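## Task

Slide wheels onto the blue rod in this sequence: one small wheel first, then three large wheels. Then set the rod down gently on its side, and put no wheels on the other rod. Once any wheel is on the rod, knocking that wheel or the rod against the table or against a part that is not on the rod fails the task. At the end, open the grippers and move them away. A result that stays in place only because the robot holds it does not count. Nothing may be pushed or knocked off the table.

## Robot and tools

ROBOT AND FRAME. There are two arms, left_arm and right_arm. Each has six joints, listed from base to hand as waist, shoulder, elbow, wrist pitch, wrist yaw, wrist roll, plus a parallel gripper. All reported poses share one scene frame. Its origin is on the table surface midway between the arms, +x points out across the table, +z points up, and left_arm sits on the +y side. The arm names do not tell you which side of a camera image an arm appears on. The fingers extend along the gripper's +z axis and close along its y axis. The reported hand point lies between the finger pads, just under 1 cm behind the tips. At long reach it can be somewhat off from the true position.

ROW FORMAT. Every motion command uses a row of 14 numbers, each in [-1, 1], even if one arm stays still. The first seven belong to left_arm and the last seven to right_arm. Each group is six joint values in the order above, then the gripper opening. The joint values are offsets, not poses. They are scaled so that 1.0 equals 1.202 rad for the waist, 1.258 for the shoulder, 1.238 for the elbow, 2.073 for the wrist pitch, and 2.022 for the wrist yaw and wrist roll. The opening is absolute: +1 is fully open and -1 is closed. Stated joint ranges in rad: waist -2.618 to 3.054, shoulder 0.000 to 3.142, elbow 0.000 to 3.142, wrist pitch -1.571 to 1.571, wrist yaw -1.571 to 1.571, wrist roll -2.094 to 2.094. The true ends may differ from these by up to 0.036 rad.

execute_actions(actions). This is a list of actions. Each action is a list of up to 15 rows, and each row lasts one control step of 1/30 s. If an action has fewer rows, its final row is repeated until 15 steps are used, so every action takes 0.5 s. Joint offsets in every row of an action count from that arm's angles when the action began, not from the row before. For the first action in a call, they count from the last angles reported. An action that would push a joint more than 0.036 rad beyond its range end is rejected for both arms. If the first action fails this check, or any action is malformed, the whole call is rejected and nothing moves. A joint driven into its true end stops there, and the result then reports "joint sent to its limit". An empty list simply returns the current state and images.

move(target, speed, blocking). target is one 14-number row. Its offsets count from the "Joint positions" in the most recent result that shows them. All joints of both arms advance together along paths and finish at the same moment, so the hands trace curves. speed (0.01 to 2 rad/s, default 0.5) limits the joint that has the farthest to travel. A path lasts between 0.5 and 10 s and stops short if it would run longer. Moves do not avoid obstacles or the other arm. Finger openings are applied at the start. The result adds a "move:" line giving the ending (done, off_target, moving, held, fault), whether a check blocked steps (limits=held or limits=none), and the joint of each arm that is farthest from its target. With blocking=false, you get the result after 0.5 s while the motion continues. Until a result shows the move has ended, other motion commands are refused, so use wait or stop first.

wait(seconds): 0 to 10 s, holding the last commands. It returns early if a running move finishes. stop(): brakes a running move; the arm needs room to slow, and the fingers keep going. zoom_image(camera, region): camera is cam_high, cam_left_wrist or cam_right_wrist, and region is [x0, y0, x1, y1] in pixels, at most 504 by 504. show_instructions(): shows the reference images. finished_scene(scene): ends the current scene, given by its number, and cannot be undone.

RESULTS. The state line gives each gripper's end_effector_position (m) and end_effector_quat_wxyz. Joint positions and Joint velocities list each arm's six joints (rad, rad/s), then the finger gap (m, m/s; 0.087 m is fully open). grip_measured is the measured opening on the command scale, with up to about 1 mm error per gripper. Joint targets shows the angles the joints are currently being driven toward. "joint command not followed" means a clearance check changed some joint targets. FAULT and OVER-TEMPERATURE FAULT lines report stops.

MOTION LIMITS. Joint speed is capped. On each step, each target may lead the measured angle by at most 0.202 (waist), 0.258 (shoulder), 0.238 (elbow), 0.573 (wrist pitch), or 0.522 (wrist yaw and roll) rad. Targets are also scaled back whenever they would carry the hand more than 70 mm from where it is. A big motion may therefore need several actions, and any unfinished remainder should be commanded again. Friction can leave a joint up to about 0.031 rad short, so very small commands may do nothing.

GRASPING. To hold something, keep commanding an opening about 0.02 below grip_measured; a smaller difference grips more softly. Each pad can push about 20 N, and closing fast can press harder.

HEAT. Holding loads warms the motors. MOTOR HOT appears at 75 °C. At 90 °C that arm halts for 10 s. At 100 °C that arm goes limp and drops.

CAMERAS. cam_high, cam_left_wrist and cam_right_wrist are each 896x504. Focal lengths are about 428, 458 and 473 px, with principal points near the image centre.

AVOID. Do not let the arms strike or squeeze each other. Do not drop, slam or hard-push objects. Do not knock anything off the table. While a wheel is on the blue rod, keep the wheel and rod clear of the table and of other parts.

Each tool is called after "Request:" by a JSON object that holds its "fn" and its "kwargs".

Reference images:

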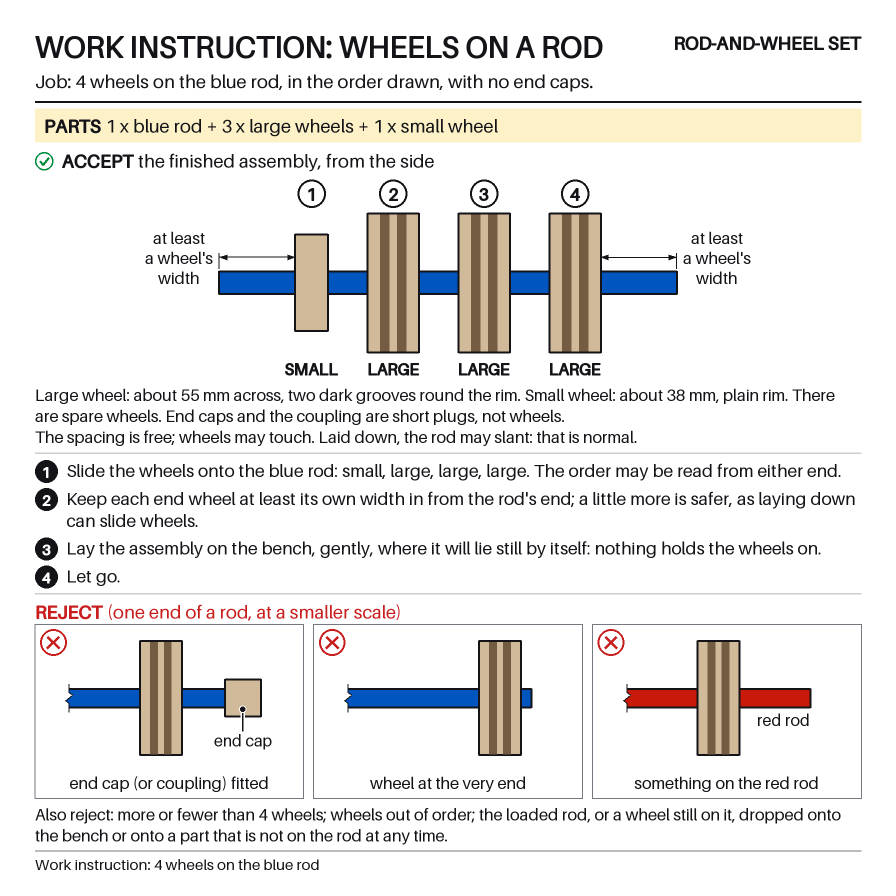

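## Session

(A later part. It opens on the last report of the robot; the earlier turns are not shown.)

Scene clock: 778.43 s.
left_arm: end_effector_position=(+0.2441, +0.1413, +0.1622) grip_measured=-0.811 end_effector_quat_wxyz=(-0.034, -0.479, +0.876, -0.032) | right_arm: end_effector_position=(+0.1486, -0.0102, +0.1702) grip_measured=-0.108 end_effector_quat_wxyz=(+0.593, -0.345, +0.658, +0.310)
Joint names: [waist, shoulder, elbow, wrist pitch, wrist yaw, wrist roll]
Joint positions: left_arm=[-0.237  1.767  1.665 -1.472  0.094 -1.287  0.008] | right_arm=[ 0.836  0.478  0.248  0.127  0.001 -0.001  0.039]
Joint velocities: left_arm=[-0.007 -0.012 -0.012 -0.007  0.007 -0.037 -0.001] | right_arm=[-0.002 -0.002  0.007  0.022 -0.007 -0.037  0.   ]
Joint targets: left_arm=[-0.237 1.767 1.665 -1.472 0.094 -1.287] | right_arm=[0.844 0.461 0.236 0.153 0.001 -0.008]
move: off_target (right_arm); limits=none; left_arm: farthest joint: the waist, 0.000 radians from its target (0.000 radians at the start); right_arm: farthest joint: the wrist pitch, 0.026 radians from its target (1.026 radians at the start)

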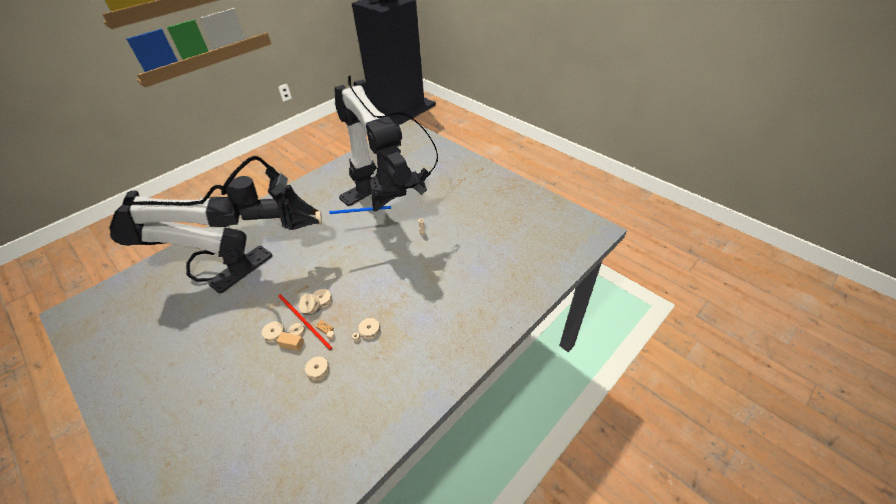

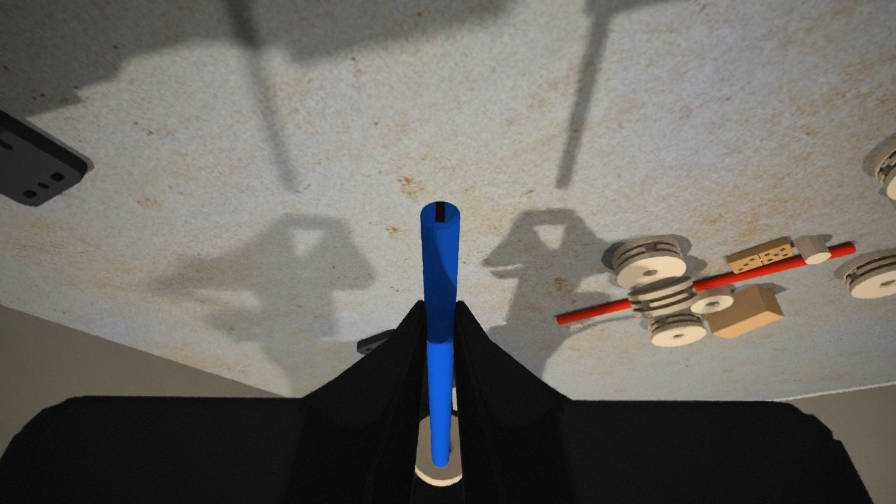

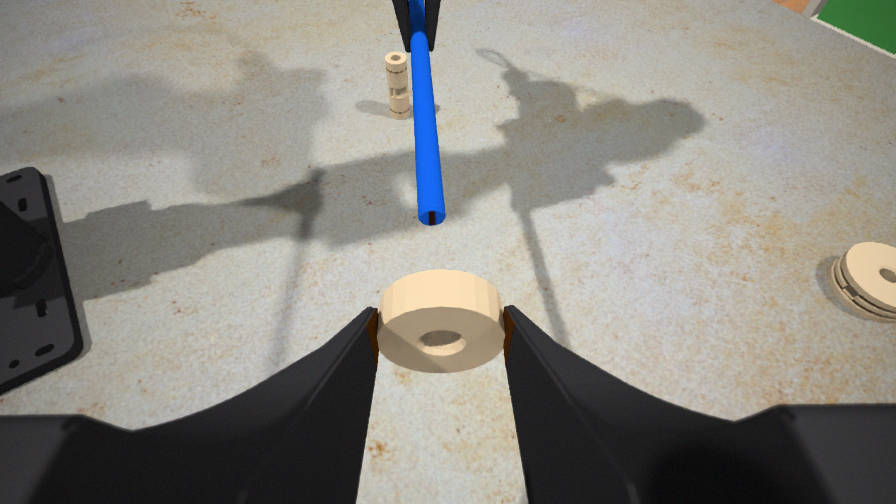

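Request:
{"fn": "move", "kwargs": {"target": [0,0,0,0,0,0.0228,-0.85, 0.0316,0,0.0355,0,0,0,-0.16], "speed": 0.1}}

Scene clock: 835.33 s.
left_arm: end_effector_position=(+0.2430, +0.1420, +0.1622) grip_measured=-0.811 end_effector_quat_wxyz=(-0.034, -0.464, +0.885, -0.033) | right_arm: end_effector_position=(+0.1424, -0.0044, +0.1820) grip_measured=-0.108 end_effector_quat_wxyz=(+0.596, -0.351, +0.645, +0.323)
Joint names: [waist, shoulder, elbow, wrist pitch, wrist yaw, wrist roll]
Joint positions: left_arm=[-0.237  1.767  1.665 -1.472  0.094 -1.253  0.008] | right_arm=[ 0.866  0.478  0.272  0.127  0.001 -0.002  0.039]
Joint velocities: left_arm=[-0.007 -0.017 -0.022 -0.007 -0.007  0.066 -0.   ] | right_arm=[-0.002  0.017  0.012 -0.037 -0.037 -0.007 -0.001]
Joint targets: left_arm=[-0.237 1.767 1.665 -1.472 0.094 -1.241] | right_arm=[0.874 0.478 0.291 0.127 0.001 -0.001]
move: done; limits=none; left_arm: farthest joint: the wrist roll, 0.012 radians from its target (0.047 radians at the start); right_arm: farthest joint: the elbow, 0.020 radians from its target (0.044 radians at the start)

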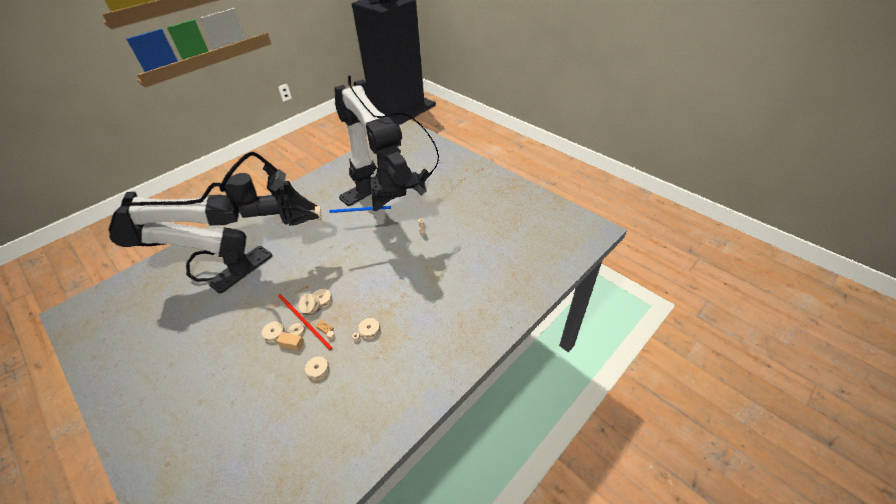

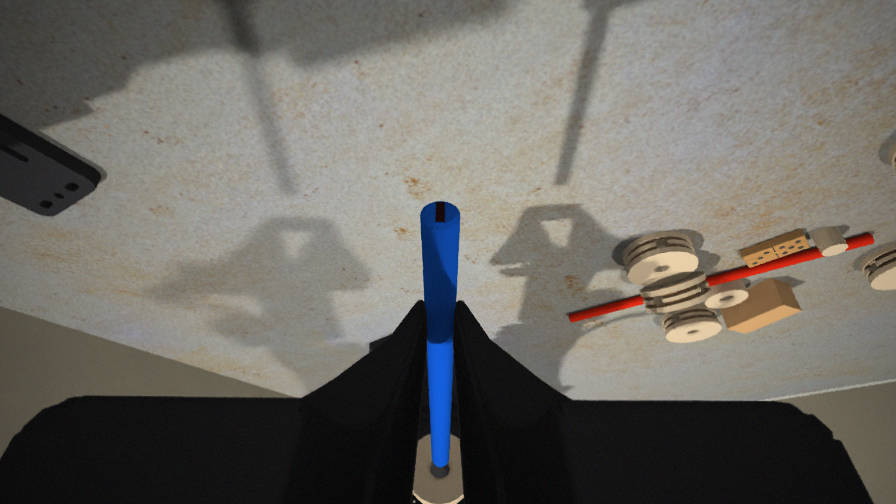

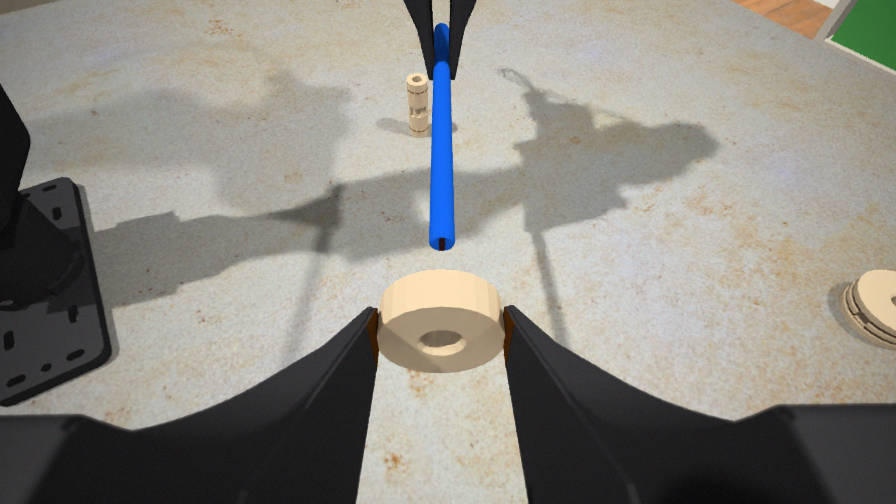

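Lateral alignment looks good. Checking the vertical next.

Request:
{"fn": "zoom_image", "kwargs": {"camera": "cam_left_wrist", "region": [380, 384, 500, 504]}}

Request:
{"fn": "zoom_image", "kwargs": {"camera": "cam_right_wrist", "region": [360, 190, 520, 390]}}

Request:
{"fn": "zoom_image", "kwargs": {"camera": "cam_high", "region": [270, 170, 410, 250]}}

Region (380, 384, 500, 504) of cam_left_wrist's 896x504 image, scaled by 4.200, with more detail than that image has.

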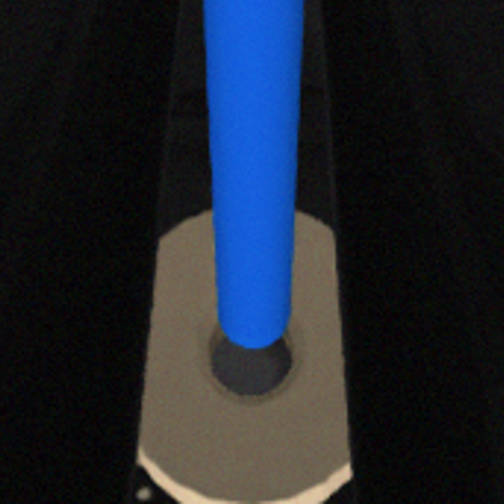

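Region (360, 190, 520, 390) of cam_right_wrist's 896x504 image, scaled by 2.520, with more detail than that image has; it fills the left 403 columns of this view, and the rest is white.

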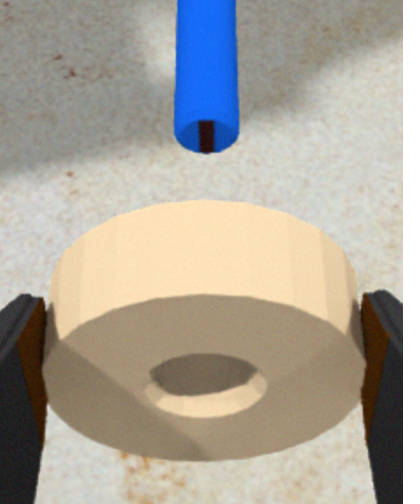

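Region (270, 170, 410, 250) of cam_high's 896x504 image, scaled by 3.600, with more detail than that image has; it fills the top 288 rows of this view, and the rest is white.

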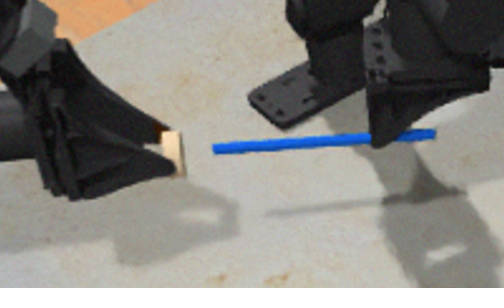

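Request:
{"fn": "move", "kwargs": {"target": [0,0,0,0,0,0,-0.85, 0,0.1427,0.0315,0.0823,0,0,-0.16], "speed": 0.3}}

Scene clock: 865.63 s.
left_arm: end_effector_position=(+0.2429, +0.1421, +0.1622) grip_measured=-0.811 end_effector_quat_wxyz=(-0.034, -0.464, +0.885, -0.033) | right_arm: end_effector_position=(+0.1540, +0.0134, +0.1819) grip_measured=-0.108 end_effector_quat_wxyz=(+0.596, -0.351, +0.645, +0.323)
Joint names: [waist, shoulder, elbow, wrist pitch, wrist yaw, wrist roll]
Joint positions: left_arm=[-0.237  1.767  1.665 -1.472  0.094 -1.252  0.008] | right_arm=[ 0.866  0.64   0.289  0.272  0.001 -0.002  0.039]
Joint velocities: left_arm=[ 0.012  0.007  0.007 -0.037  0.051 -0.022  0.001] | right_arm=[ 0.012 -0.007  0.007  0.007  0.051  0.007  0.   ]
Joint targets: left_arm=[-0.237 1.767 1.665 -1.472 0.094 -1.253] | right_arm=[0.866 0.658 0.311 0.297 0.001 -0.002]
move: off_target (right_arm); limits=none; left_arm: farthest joint: the wrist roll, 0.001 radians from its target (0.001 radians at the start); right_arm: farthest joint: the wrist pitch, 0.026 radians from its target (0.171 radians at the start)

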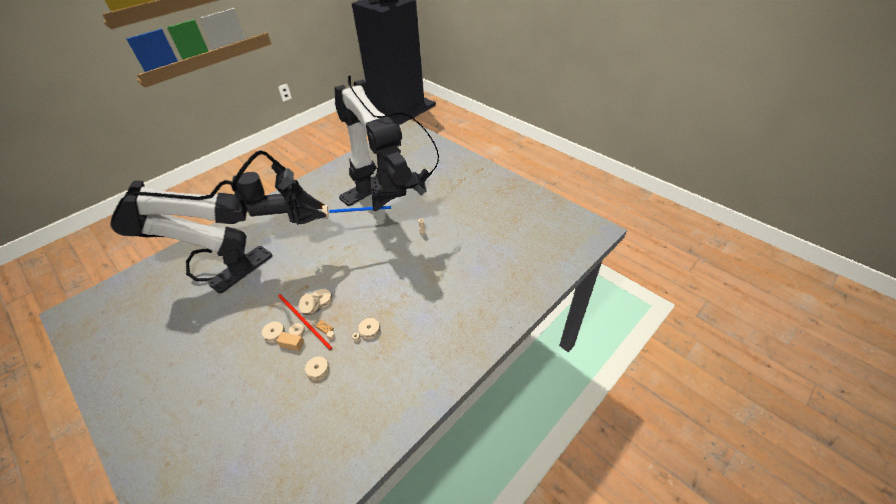

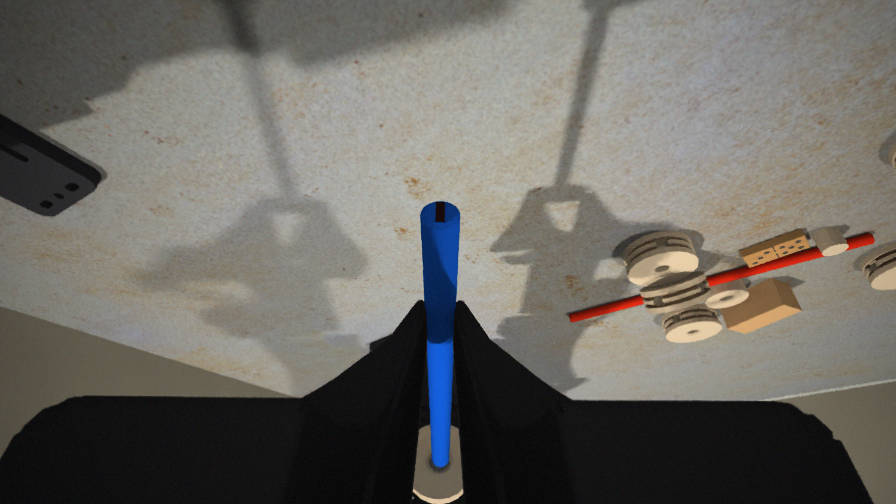

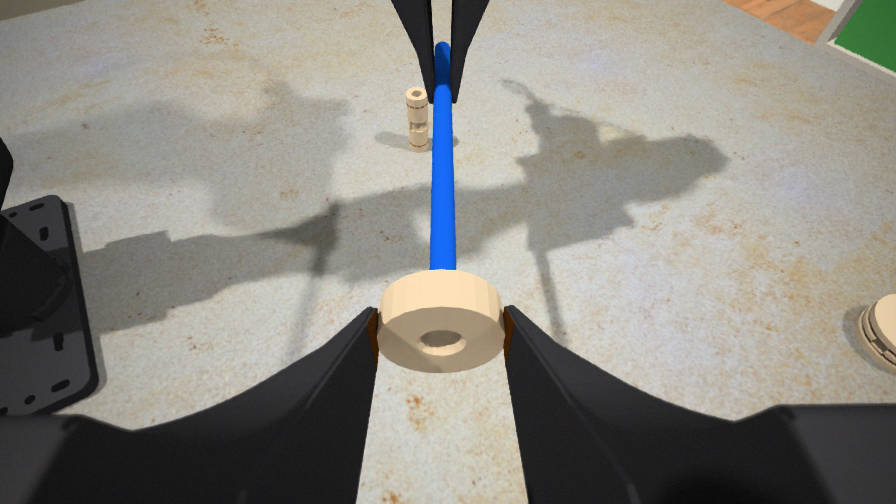

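Request:
{"fn": "zoom_image", "kwargs": {"camera": "cam_left_wrist", "region": [390, 404, 490, 504]}}

Request:
{"fn": "zoom_image", "kwargs": {"camera": "cam_high", "region": [290, 180, 400, 240]}}

Region (390, 404, 490, 504) of cam_left_wrist's 896x504 image, scaled by 5.040, with more detail than that image has.

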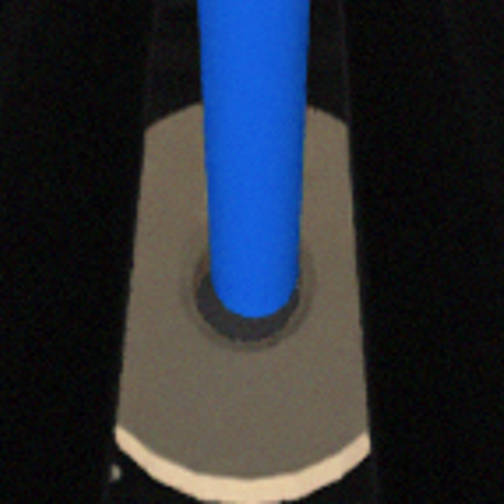

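Region (290, 180, 400, 240) of cam_high's 896x504 image, scaled by 4.582, with more detail than that image has; it fills the top 275 rows of this view, and the rest is white.

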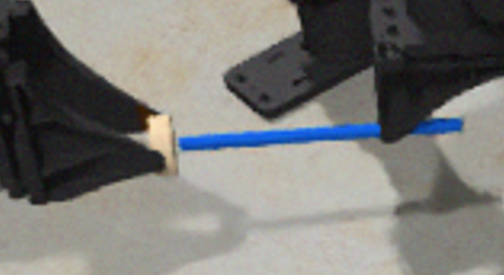

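Request:
{"fn": "execute_actions", "kwargs": {"actions": [[[0,0,0,0,0,0,-0.85,0,0.0216,0.0189,0.0163,0,0,-0.16],[0,0,0,0,0,0,-0.85,0,0.0289,0.0201,0.0200,0,0,-0.16],[0,0,0,0,0,0,-0.85,0,0.0362,0.0212,0.0237,0,0,-0.16],[0,0,0,0,0,0,-0.85,0,0.0435,0.0224,0.0275,0,0,-0.16],[0,0,0,0,0,0,-0.85,0,0.0508,0.0236,0.0312,0,0,-0.16],[0,0,0,0,0,0,-0.85,0,0.0581,0.0247,0.0349,0,0,-0.16],[0,0,0,0,0,0,-0.85,0,0.0653,0.0259,0.0387,0,0,-0.16],[0,0,0,0,0,0,-0.85,0,0.0726,0.0270,0.0424,0,0,-0.16],[0,0,0,0,0,0,-0.85,0,0.0799,0.0282,0.0461,0,0,-0.16],[0,0,0,0,0,0,-0.85,0,0.0872,0.0294,0.0499,0,0,-0.16],[0,0,0,0,0,0,-0.85,0,0.0945,0.0305,0.0536,0,0,-0.16],[0,0,0,0,0,0,-0.85,0,0.1018,0.0317,0.0573,0,0,-0.16]]]}}

Scene clock: 919.93 s.
left_arm: end_effector_position=(+0.2430, +0.1422, +0.1621) grip_measured=-0.811 end_effector_quat_wxyz=(-0.033, -0.464, +0.885, -0.032) | right_arm: end_effector_position=(+0.1618, +0.0255, +0.1791) grip_measured=-0.108 end_effector_quat_wxyz=(+0.593, -0.353, +0.648, +0.322)
Joint names: [waist, shoulder, elbow, wrist pitch, wrist yaw, wrist roll]
Joint positions: left_arm=[-0.237  1.767  1.665 -1.472  0.093 -1.252  0.008] | right_arm=[ 0.866  0.75   0.308  0.353  0.001 -0.002  0.039]
Joint velocities: left_arm=[ 0.017 -0.017 -0.002  0.007 -0.022 -0.022 -0.   ] | right_arm=[ 0.002  0.066 -0.002  0.11  -0.007  0.051 -0.   ]
Joint targets: left_arm=[-0.237 1.767 1.665 -1.472 0.094 -1.252] | right_arm=[0.866 0.768 0.328 0.390 0.001 -0.002]

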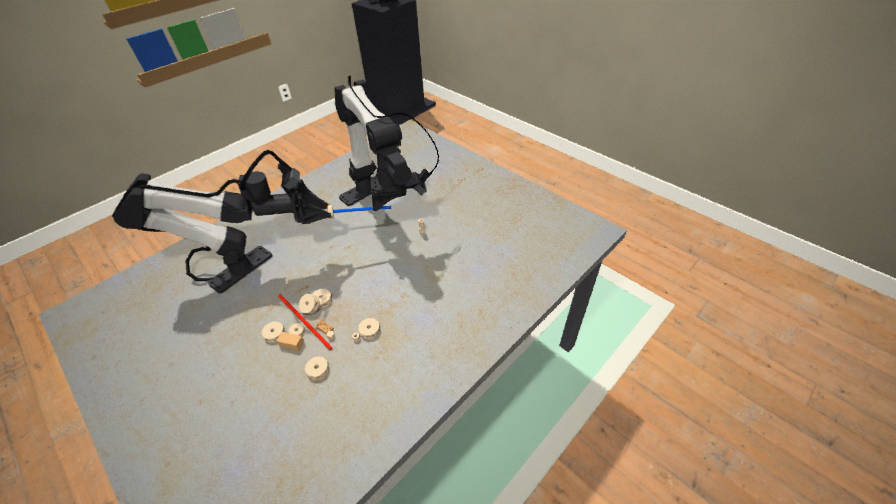

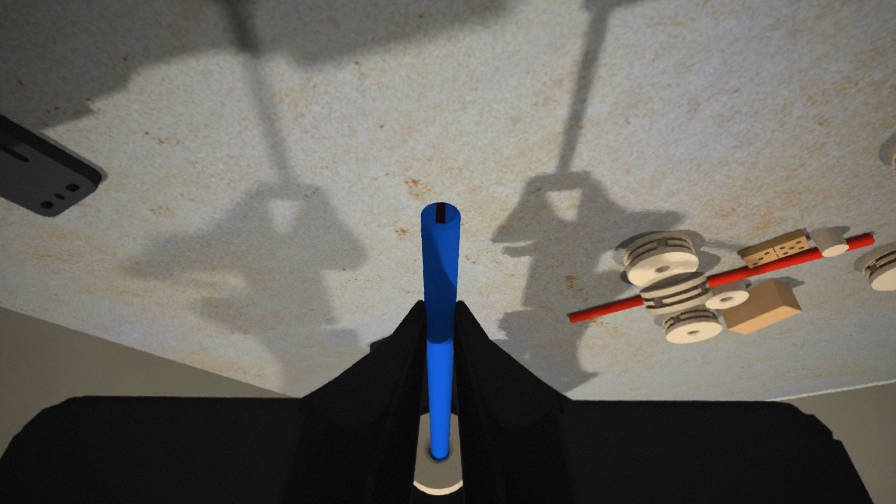

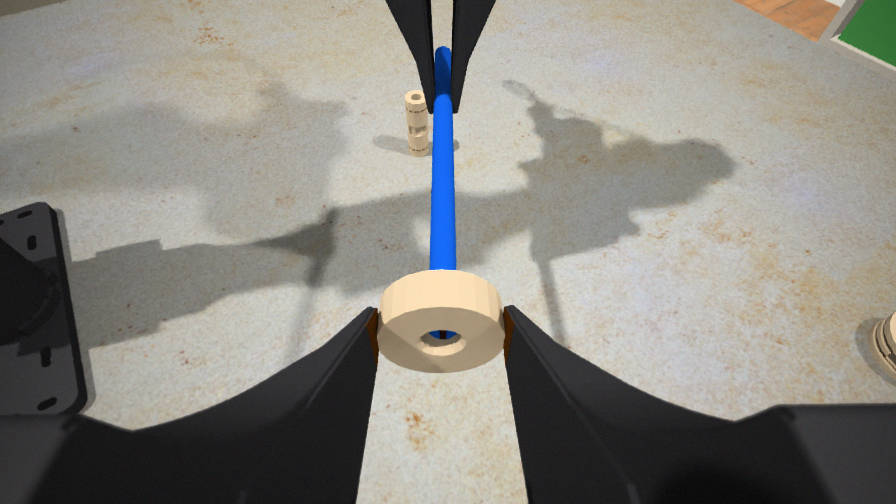

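Request:
{"fn": "execute_actions", "kwargs": {"actions": [[[0,0,0,0,0,0,-0.85,0,0.0213,0.0175,0.0248,0,0,-0.16],[0,0,0,0,0,0,-0.85,0,0.0284,0.0189,0.0282,0,0,-0.16],[0,0,0,0,0,0,-0.85,0,0.0354,0.0203,0.0317,0,0,-0.16],[0,0,0,0,0,0,-0.85,0,0.0425,0.0216,0.0351,0,0,-0.16],[0,0,0,0,0,0,-0.85,0,0.0495,0.0230,0.0386,0,0,-0.16],[0,0,0,0,0,0,-0.85,0,0.0566,0.0244,0.0420,0,0,-0.16],[0,0,0,0,0,0,-0.85,0,0.0636,0.0258,0.0455,0,0,-0.16],[0,0,0,0,0,0,-0.85,0,0.0707,0.0271,0.0489,0,0,-0.16],[0,0,0,0,0,0,-0.85,0,0.0777,0.0285,0.0524,0,0,-0.16],[0,0,0,0,0,0,-0.85,0,0.0847,0.0299,0.0558,0,0,-0.16],[0,0,0,0,0,0,-0.85,0,0.0918,0.0313,0.0593,0,0,-0.16],[0,0,0,0,0,0,-0.85,0,0.0988,0.0326,0.0593,0,0,-0.16]]]}}

Scene clock: 948.07 s.
left_arm: end_effector_position=(+0.2430, +0.1422, +0.1621) grip_measured=-0.811 end_effector_quat_wxyz=(-0.033, -0.464, +0.885, -0.032) | right_arm: end_effector_position=(+0.1700, +0.0381, +0.1777) grip_measured=-0.108 end_effector_quat_wxyz=(+0.594, -0.352, +0.648, +0.322)
Joint names: [waist, shoulder, elbow, wrist pitch, wrist yaw, wrist roll]
Joint positions: left_arm=[-0.237  1.767  1.665 -1.472  0.093 -1.252  0.008] | right_arm=[ 0.866  0.857  0.327  0.442  0.001 -0.002  0.039]
Joint velocities: left_arm=[-0.012 -0.012 -0.012  0.007 -0.022  0.007  0.   ] | right_arm=[-0.027  0.032  0.002  0.11  -0.007 -0.037 -0.001]
Joint targets: left_arm=[-0.237 1.767 1.665 -1.472 0.093 -1.252] | right_arm=[0.866 0.875 0.348 0.476 0.001 -0.002]

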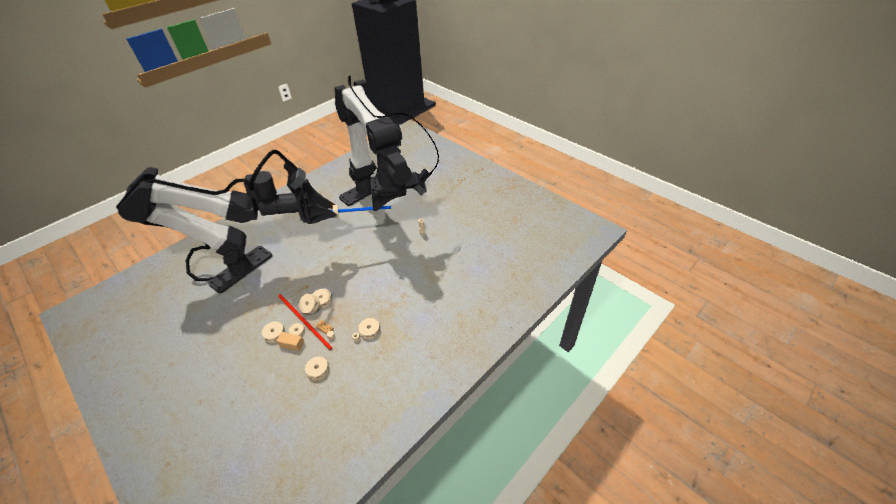

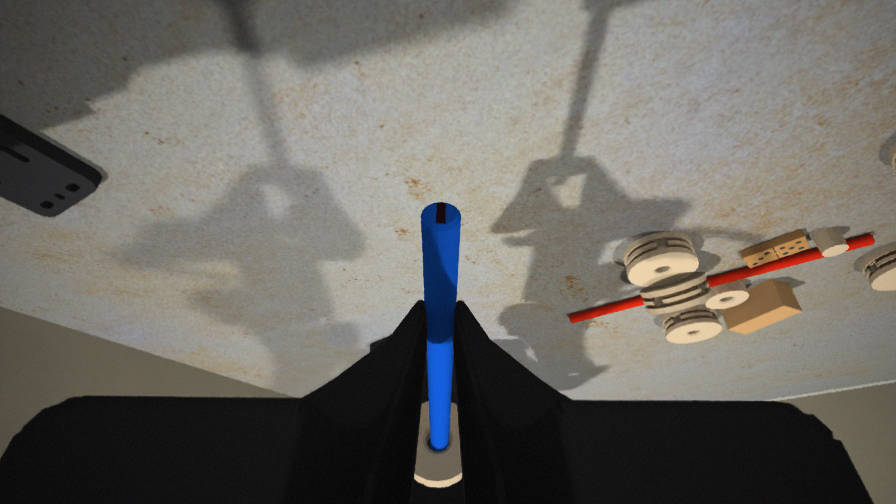

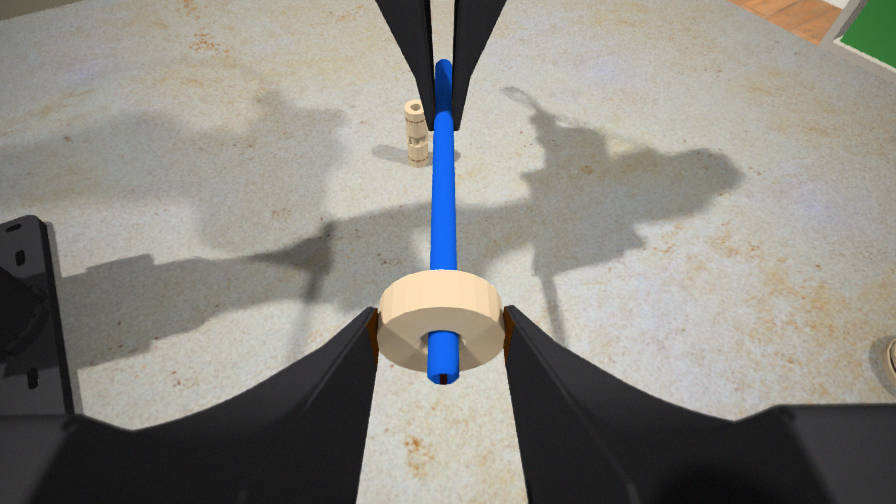

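Request:
{"fn": "execute_actions", "kwargs": {"actions": [[[0,0,0,0,0,0,-0.85,0,0.0256,0.0201,0.0317,0,0,-0.16],[0,0,0,0,0,0,-0.85,0,0.0370,0.0232,0.0368,0,0,-0.16],[0,0,0,0,0,0,-0.85,0,0.0483,0.0263,0.0419,0,0,-0.16],[0,0,0,0,0,0,-0.85,0,0.0597,0.0294,0.0470,0,0,-0.16],[0,0,0,0,0,0,-0.85,0,0.0710,0.0326,0.0521,0,0,-0.16],[0,0,0,0,0,0,-0.85,0,0.0823,0.0357,0.0565,0,0,-0.16],[0,0,0,0,0,0,-0.85,0,0.0937,0.0388,0.0608,0,0,-0.16],[0,0,0,0,0,0,-0.85,0,0.1045,0.0424,0.0652,0,0,-0.16],[0,0,0,0,0,0,-0.85,0,0.1152,0.0460,0.0695,0,0,-0.16],[0,0,0,0,0,0,-0.85,0,0.1260,0.0496,0.0739,0,0,-0.16],[0,0,0,0,0,0,-0.85,0,0.1367,0.0532,0.0782,0,0,-0.16],[0,0,0,0,0,0,-0.85,0,0.1475,0.0569,0.0826,0,0,-0.16],[0,0,0,0,0,0,-0.85,0,0.1582,0.0605,0.0826,0,0,-0.16],[0,0,0,0,0,0,-0.85,0,0.1690,0.0641,0.0826,0,0,-0.16]]]}}

Request:
{"fn": "wait", "kwargs": {"seconds": 0.3}}

Scene clock: 972.03 s.
left_arm: end_effector_position=(+0.2430, +0.1422, +0.1621) grip_measured=-0.811 end_effector_quat_wxyz=(-0.033, -0.464, +0.885, -0.032) | right_arm: end_effector_position=(+0.1854, +0.0620, +0.1759) grip_measured=-0.108 end_effector_quat_wxyz=(+0.594, -0.352, +0.647, +0.322)
Joint names: [waist, shoulder, elbow, wrist pitch, wrist yaw, wrist roll]
Joint positions: left_arm=[-0.237  1.767  1.665 -1.472  0.093 -1.252  0.008] | right_arm=[ 0.866  1.042  0.383  0.572  0.001 -0.002  0.039]
Joint velocities: left_arm=[-0.007 -0.012 -0.007 -0.066  0.007  0.037  0.001] | right_arm=[-0.017  0.305  0.129  0.139  0.007  0.007 -0.   ]
Joint targets: left_arm=[-0.237 1.767 1.665 -1.472 0.093 -1.252] | right_arm=[0.866 1.070 0.407 0.613 0.001 -0.002]

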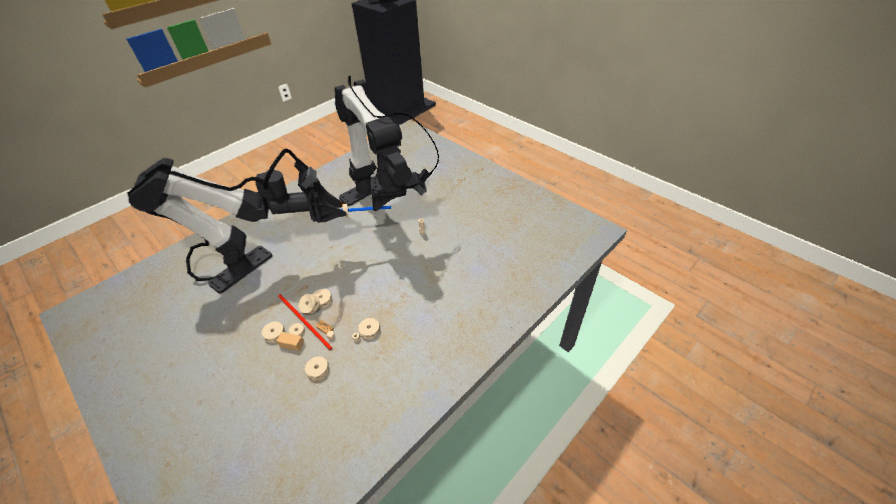

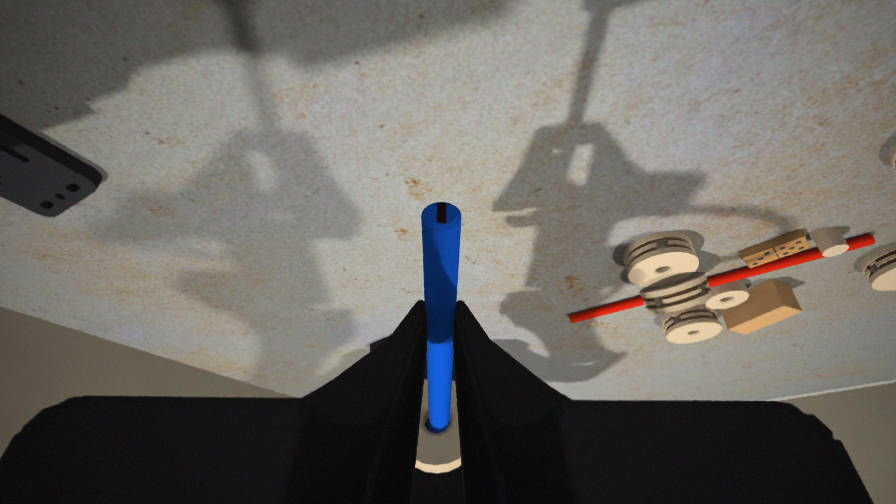

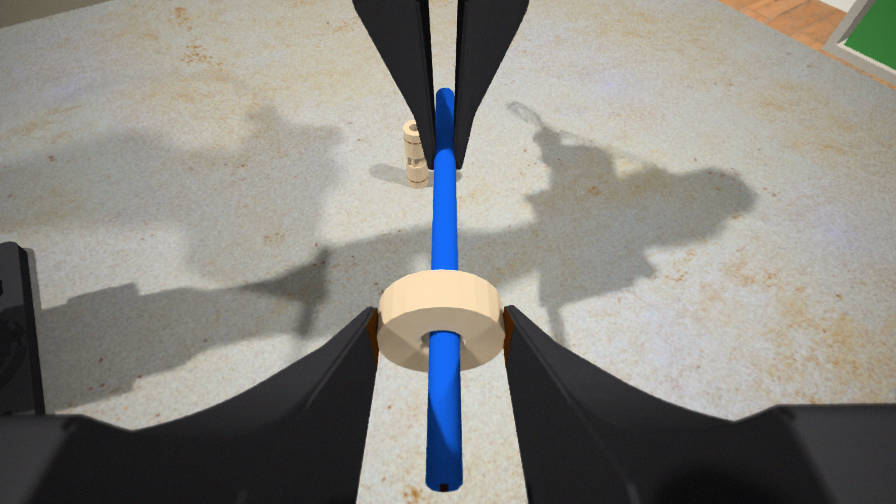

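Scene clock: 972.33 s.
left_arm: end_effector_position=(+0.2430, +0.1422, +0.1621) grip_measured=-0.811 end_effector_quat_wxyz=(-0.033, -0.464, +0.885, -0.032) | right_arm: end_effector_position=(+0.1867, +0.0638, +0.1767) grip_measured=-0.108 end_effector_quat_wxyz=(+0.596, -0.351, +0.646, +0.323)
Joint names: [waist, shoulder, elbow, wrist pitch, wrist yaw, wrist roll]
Joint positions: left_arm=[-0.237  1.767  1.665 -1.472  0.093 -1.252  0.008] | right_arm=[ 0.866  1.054  0.386  0.587  0.001 -0.002  0.039]
Joint velocities: left_arm=[-0.002  0.012  0.012  0.022  0.007  0.007  0.   ] | right_arm=[-0.012 -0.002 -0.007  0.022  0.066  0.022  0.001]
Joint targets: left_arm=[-0.237 1.767 1.665 -1.472 0.093 -1.252] | right_arm=[0.866 1.070 0.407 0.613 0.001 -0.002]
wait: 0.30 s; no rest

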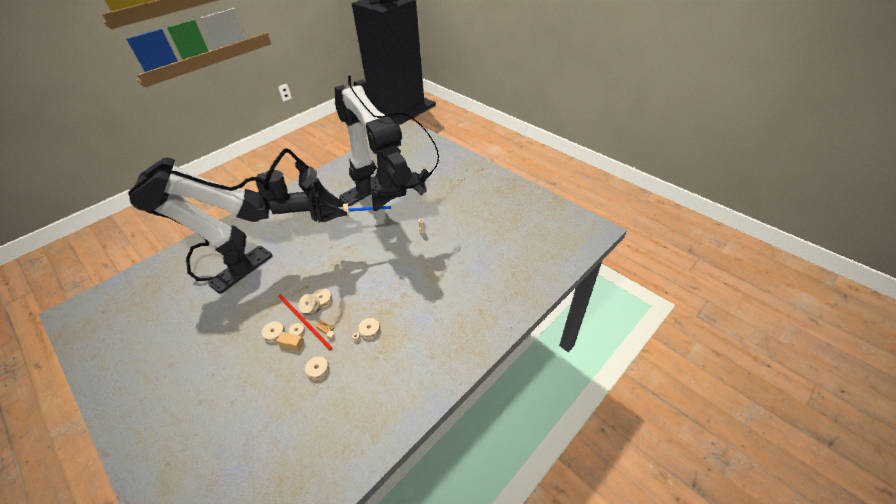

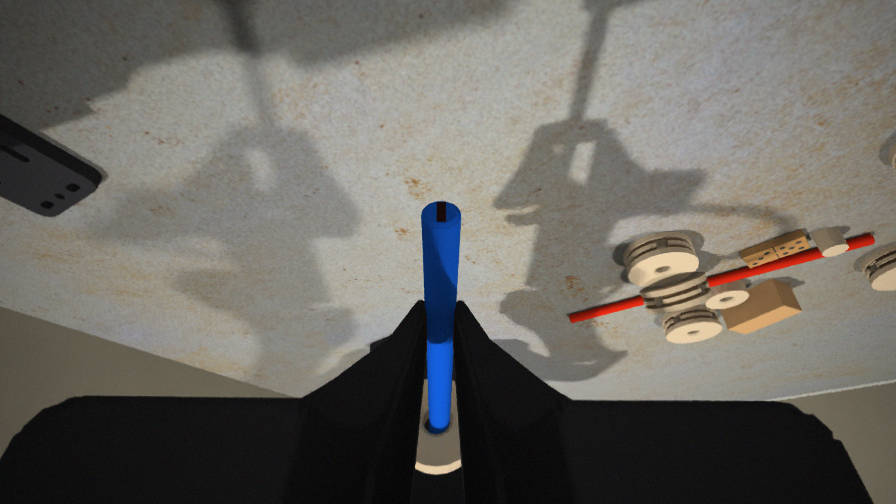

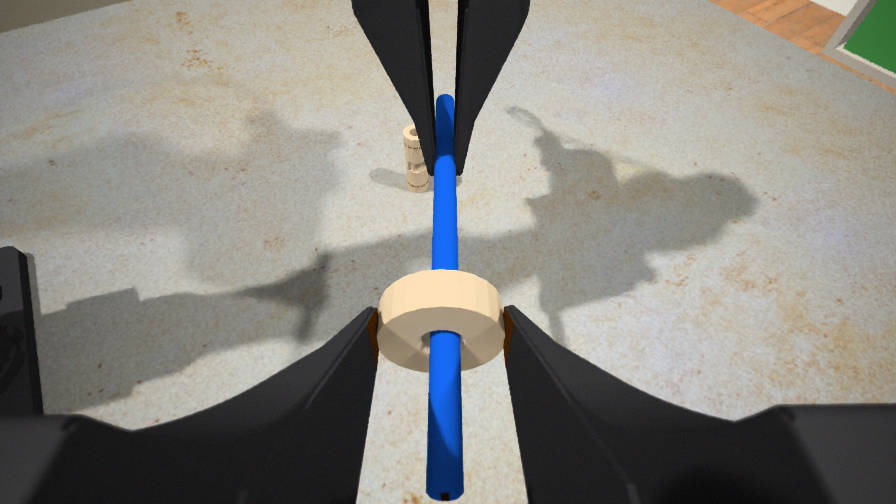

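Request:
{"fn": "move", "kwargs": {"target": [0,0,0,0,0,0,-0.85, 0,-0.345,-0.085,-0.16,0,0,0.6], "speed": 0.8}}

Scene clock: 1005.80 s.
left_arm: end_effector_position=(+0.2430, +0.1422, +0.1621) grip_measured=-0.811 end_effector_quat_wxyz=(-0.033, -0.464, +0.885, -0.032) | right_arm: end_effector_position=(+0.1537, +0.0130, +0.1829) grip_measured=+0.600 end_effector_quat_wxyz=(+0.596, -0.351, +0.645, +0.323)
Joint names: [waist, shoulder, elbow, wrist pitch, wrist yaw, wrist roll]
Joint positions: left_arm=[-0.237  1.767  1.665 -1.472  0.093 -1.252  0.008] | right_arm=[ 0.866  0.636  0.293  0.263  0.001 -0.002  0.07 ]
Joint velocities: left_arm=[-0.002 -0.012 -0.007 -0.022 -0.037  0.022 -0.   ] | right_arm=[-0.012 -0.002  0.007 -0.022 -0.051  0.051 -0.   ]
Joint targets: left_arm=[-0.237 1.767 1.665 -1.472 0.093 -1.252] | right_arm=[0.866 0.620 0.281 0.255 0.001 -0.002]
move: done; limits=none; left_arm: farthest joint: the waist, 0.000 radians from its target (0.000 radians at the start); right_arm: farthest joint: the shoulder, 0.016 radians from its target (0.434 radians at the start)

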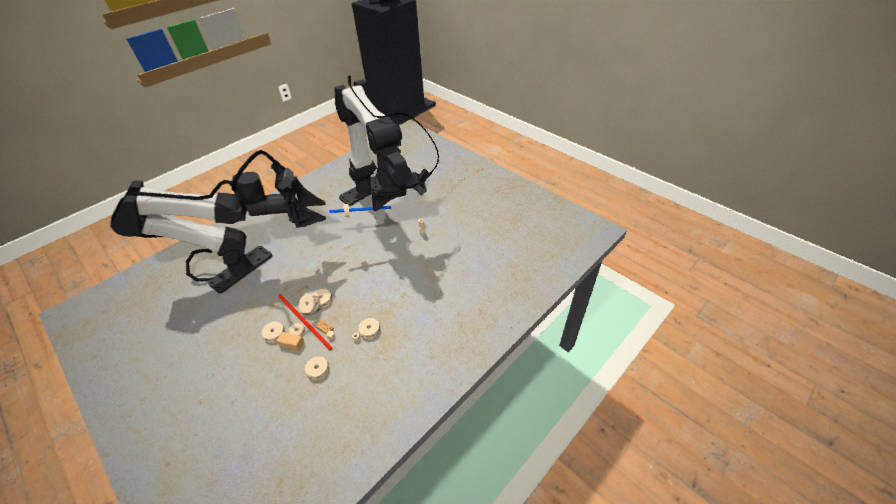

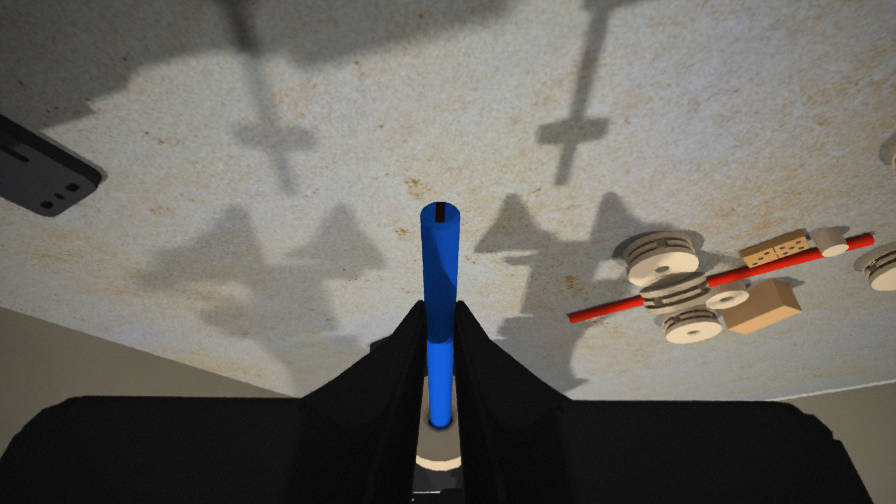

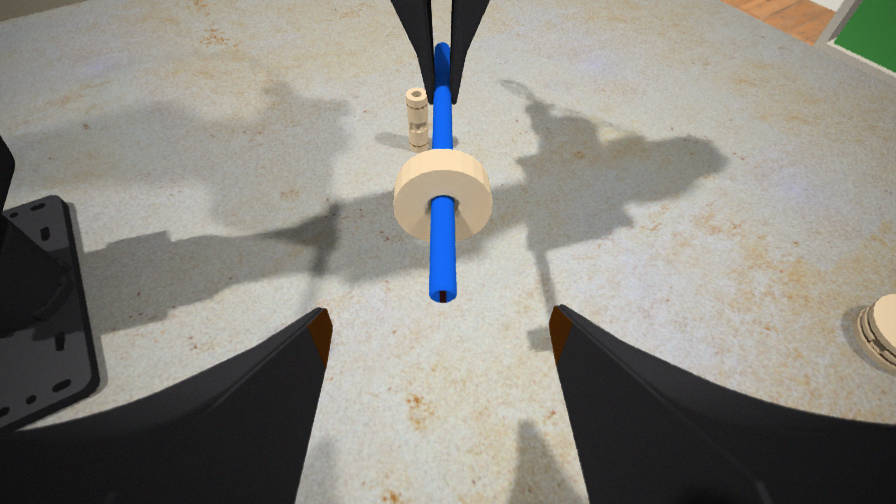

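Request:
{"fn": "move", "kwargs": {"target": [0,0,0,0,0,0,-0.85, -0.35,0.15,0.15,-0.28,0,-0.05,0.6], "speed": 1.2}}

Scene clock: 1016.90 s.
left_arm: end_effector_position=(+0.2430, +0.1422, +0.1621) grip_measured=-0.811 end_effector_quat_wxyz=(-0.033, -0.464, +0.885, -0.032) | right_arm: end_effector_position=(+0.2078, -0.1018, +0.0911) grip_measured=+0.600 end_effector_quat_wxyz=(+0.427, -0.299, +0.847, +0.106)
Joint names: [waist, shoulder, elbow, wrist pitch, wrist yaw, wrist roll]
Joint positions: left_arm=[-0.237  1.767  1.665 -1.472  0.093 -1.252  0.008] | right_arm=[ 0.453  0.808  0.457 -0.308  0.    -0.095  0.07 ]
Joint velocities: left_arm=[ 0.002 -0.032 -0.022  0.022  0.066  0.007  0.001] | right_arm=[-0.017  0.002 -0.012  0.007  0.022 -0.022 -0.   ]
Joint targets: left_arm=[-0.237 1.767 1.665 -1.472 0.093 -1.252] | right_arm=[0.445 0.825 0.478 -0.317 0.001 -0.102]
move: off_target (right_arm); limits=none; left_arm: farthest joint: the waist, 0.000 radians from its target (0.000 radians at the start); right_arm: farthest joint: the elbow, 0.021 radians from its target (0.186 radians at the start)

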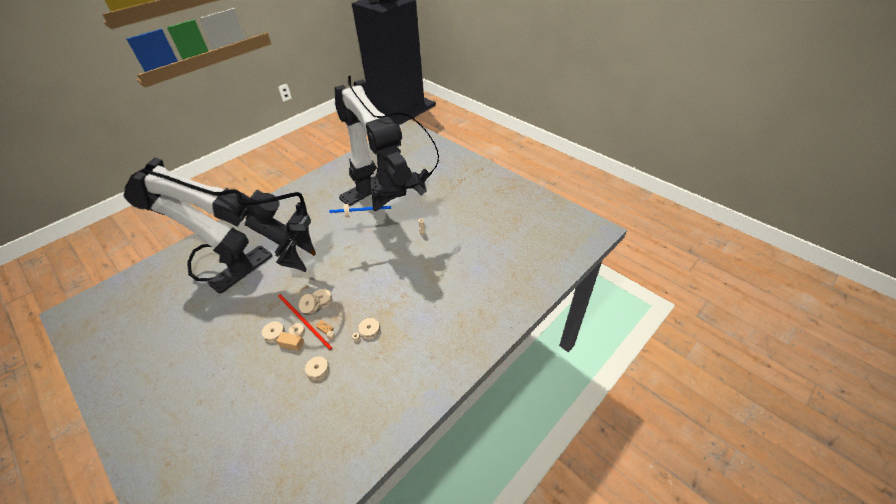

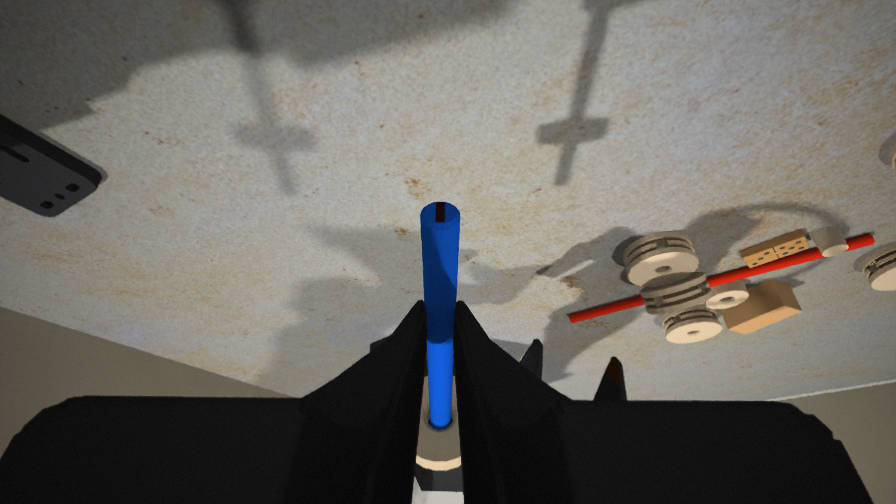

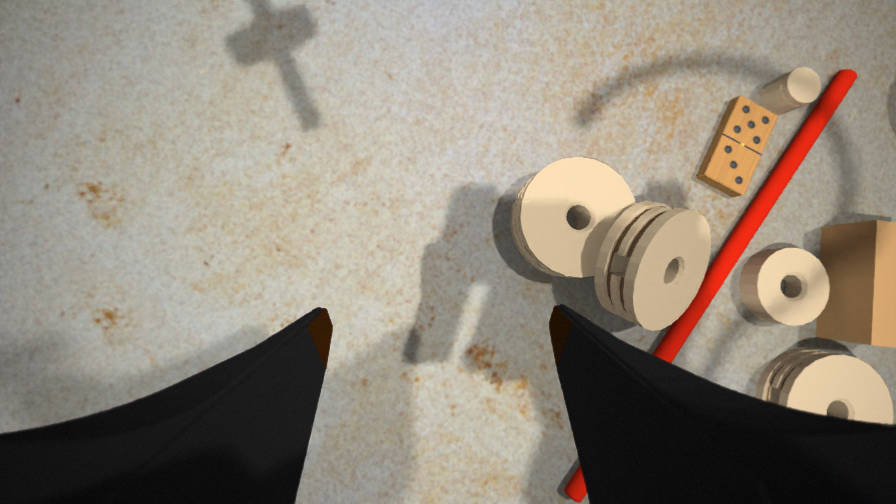

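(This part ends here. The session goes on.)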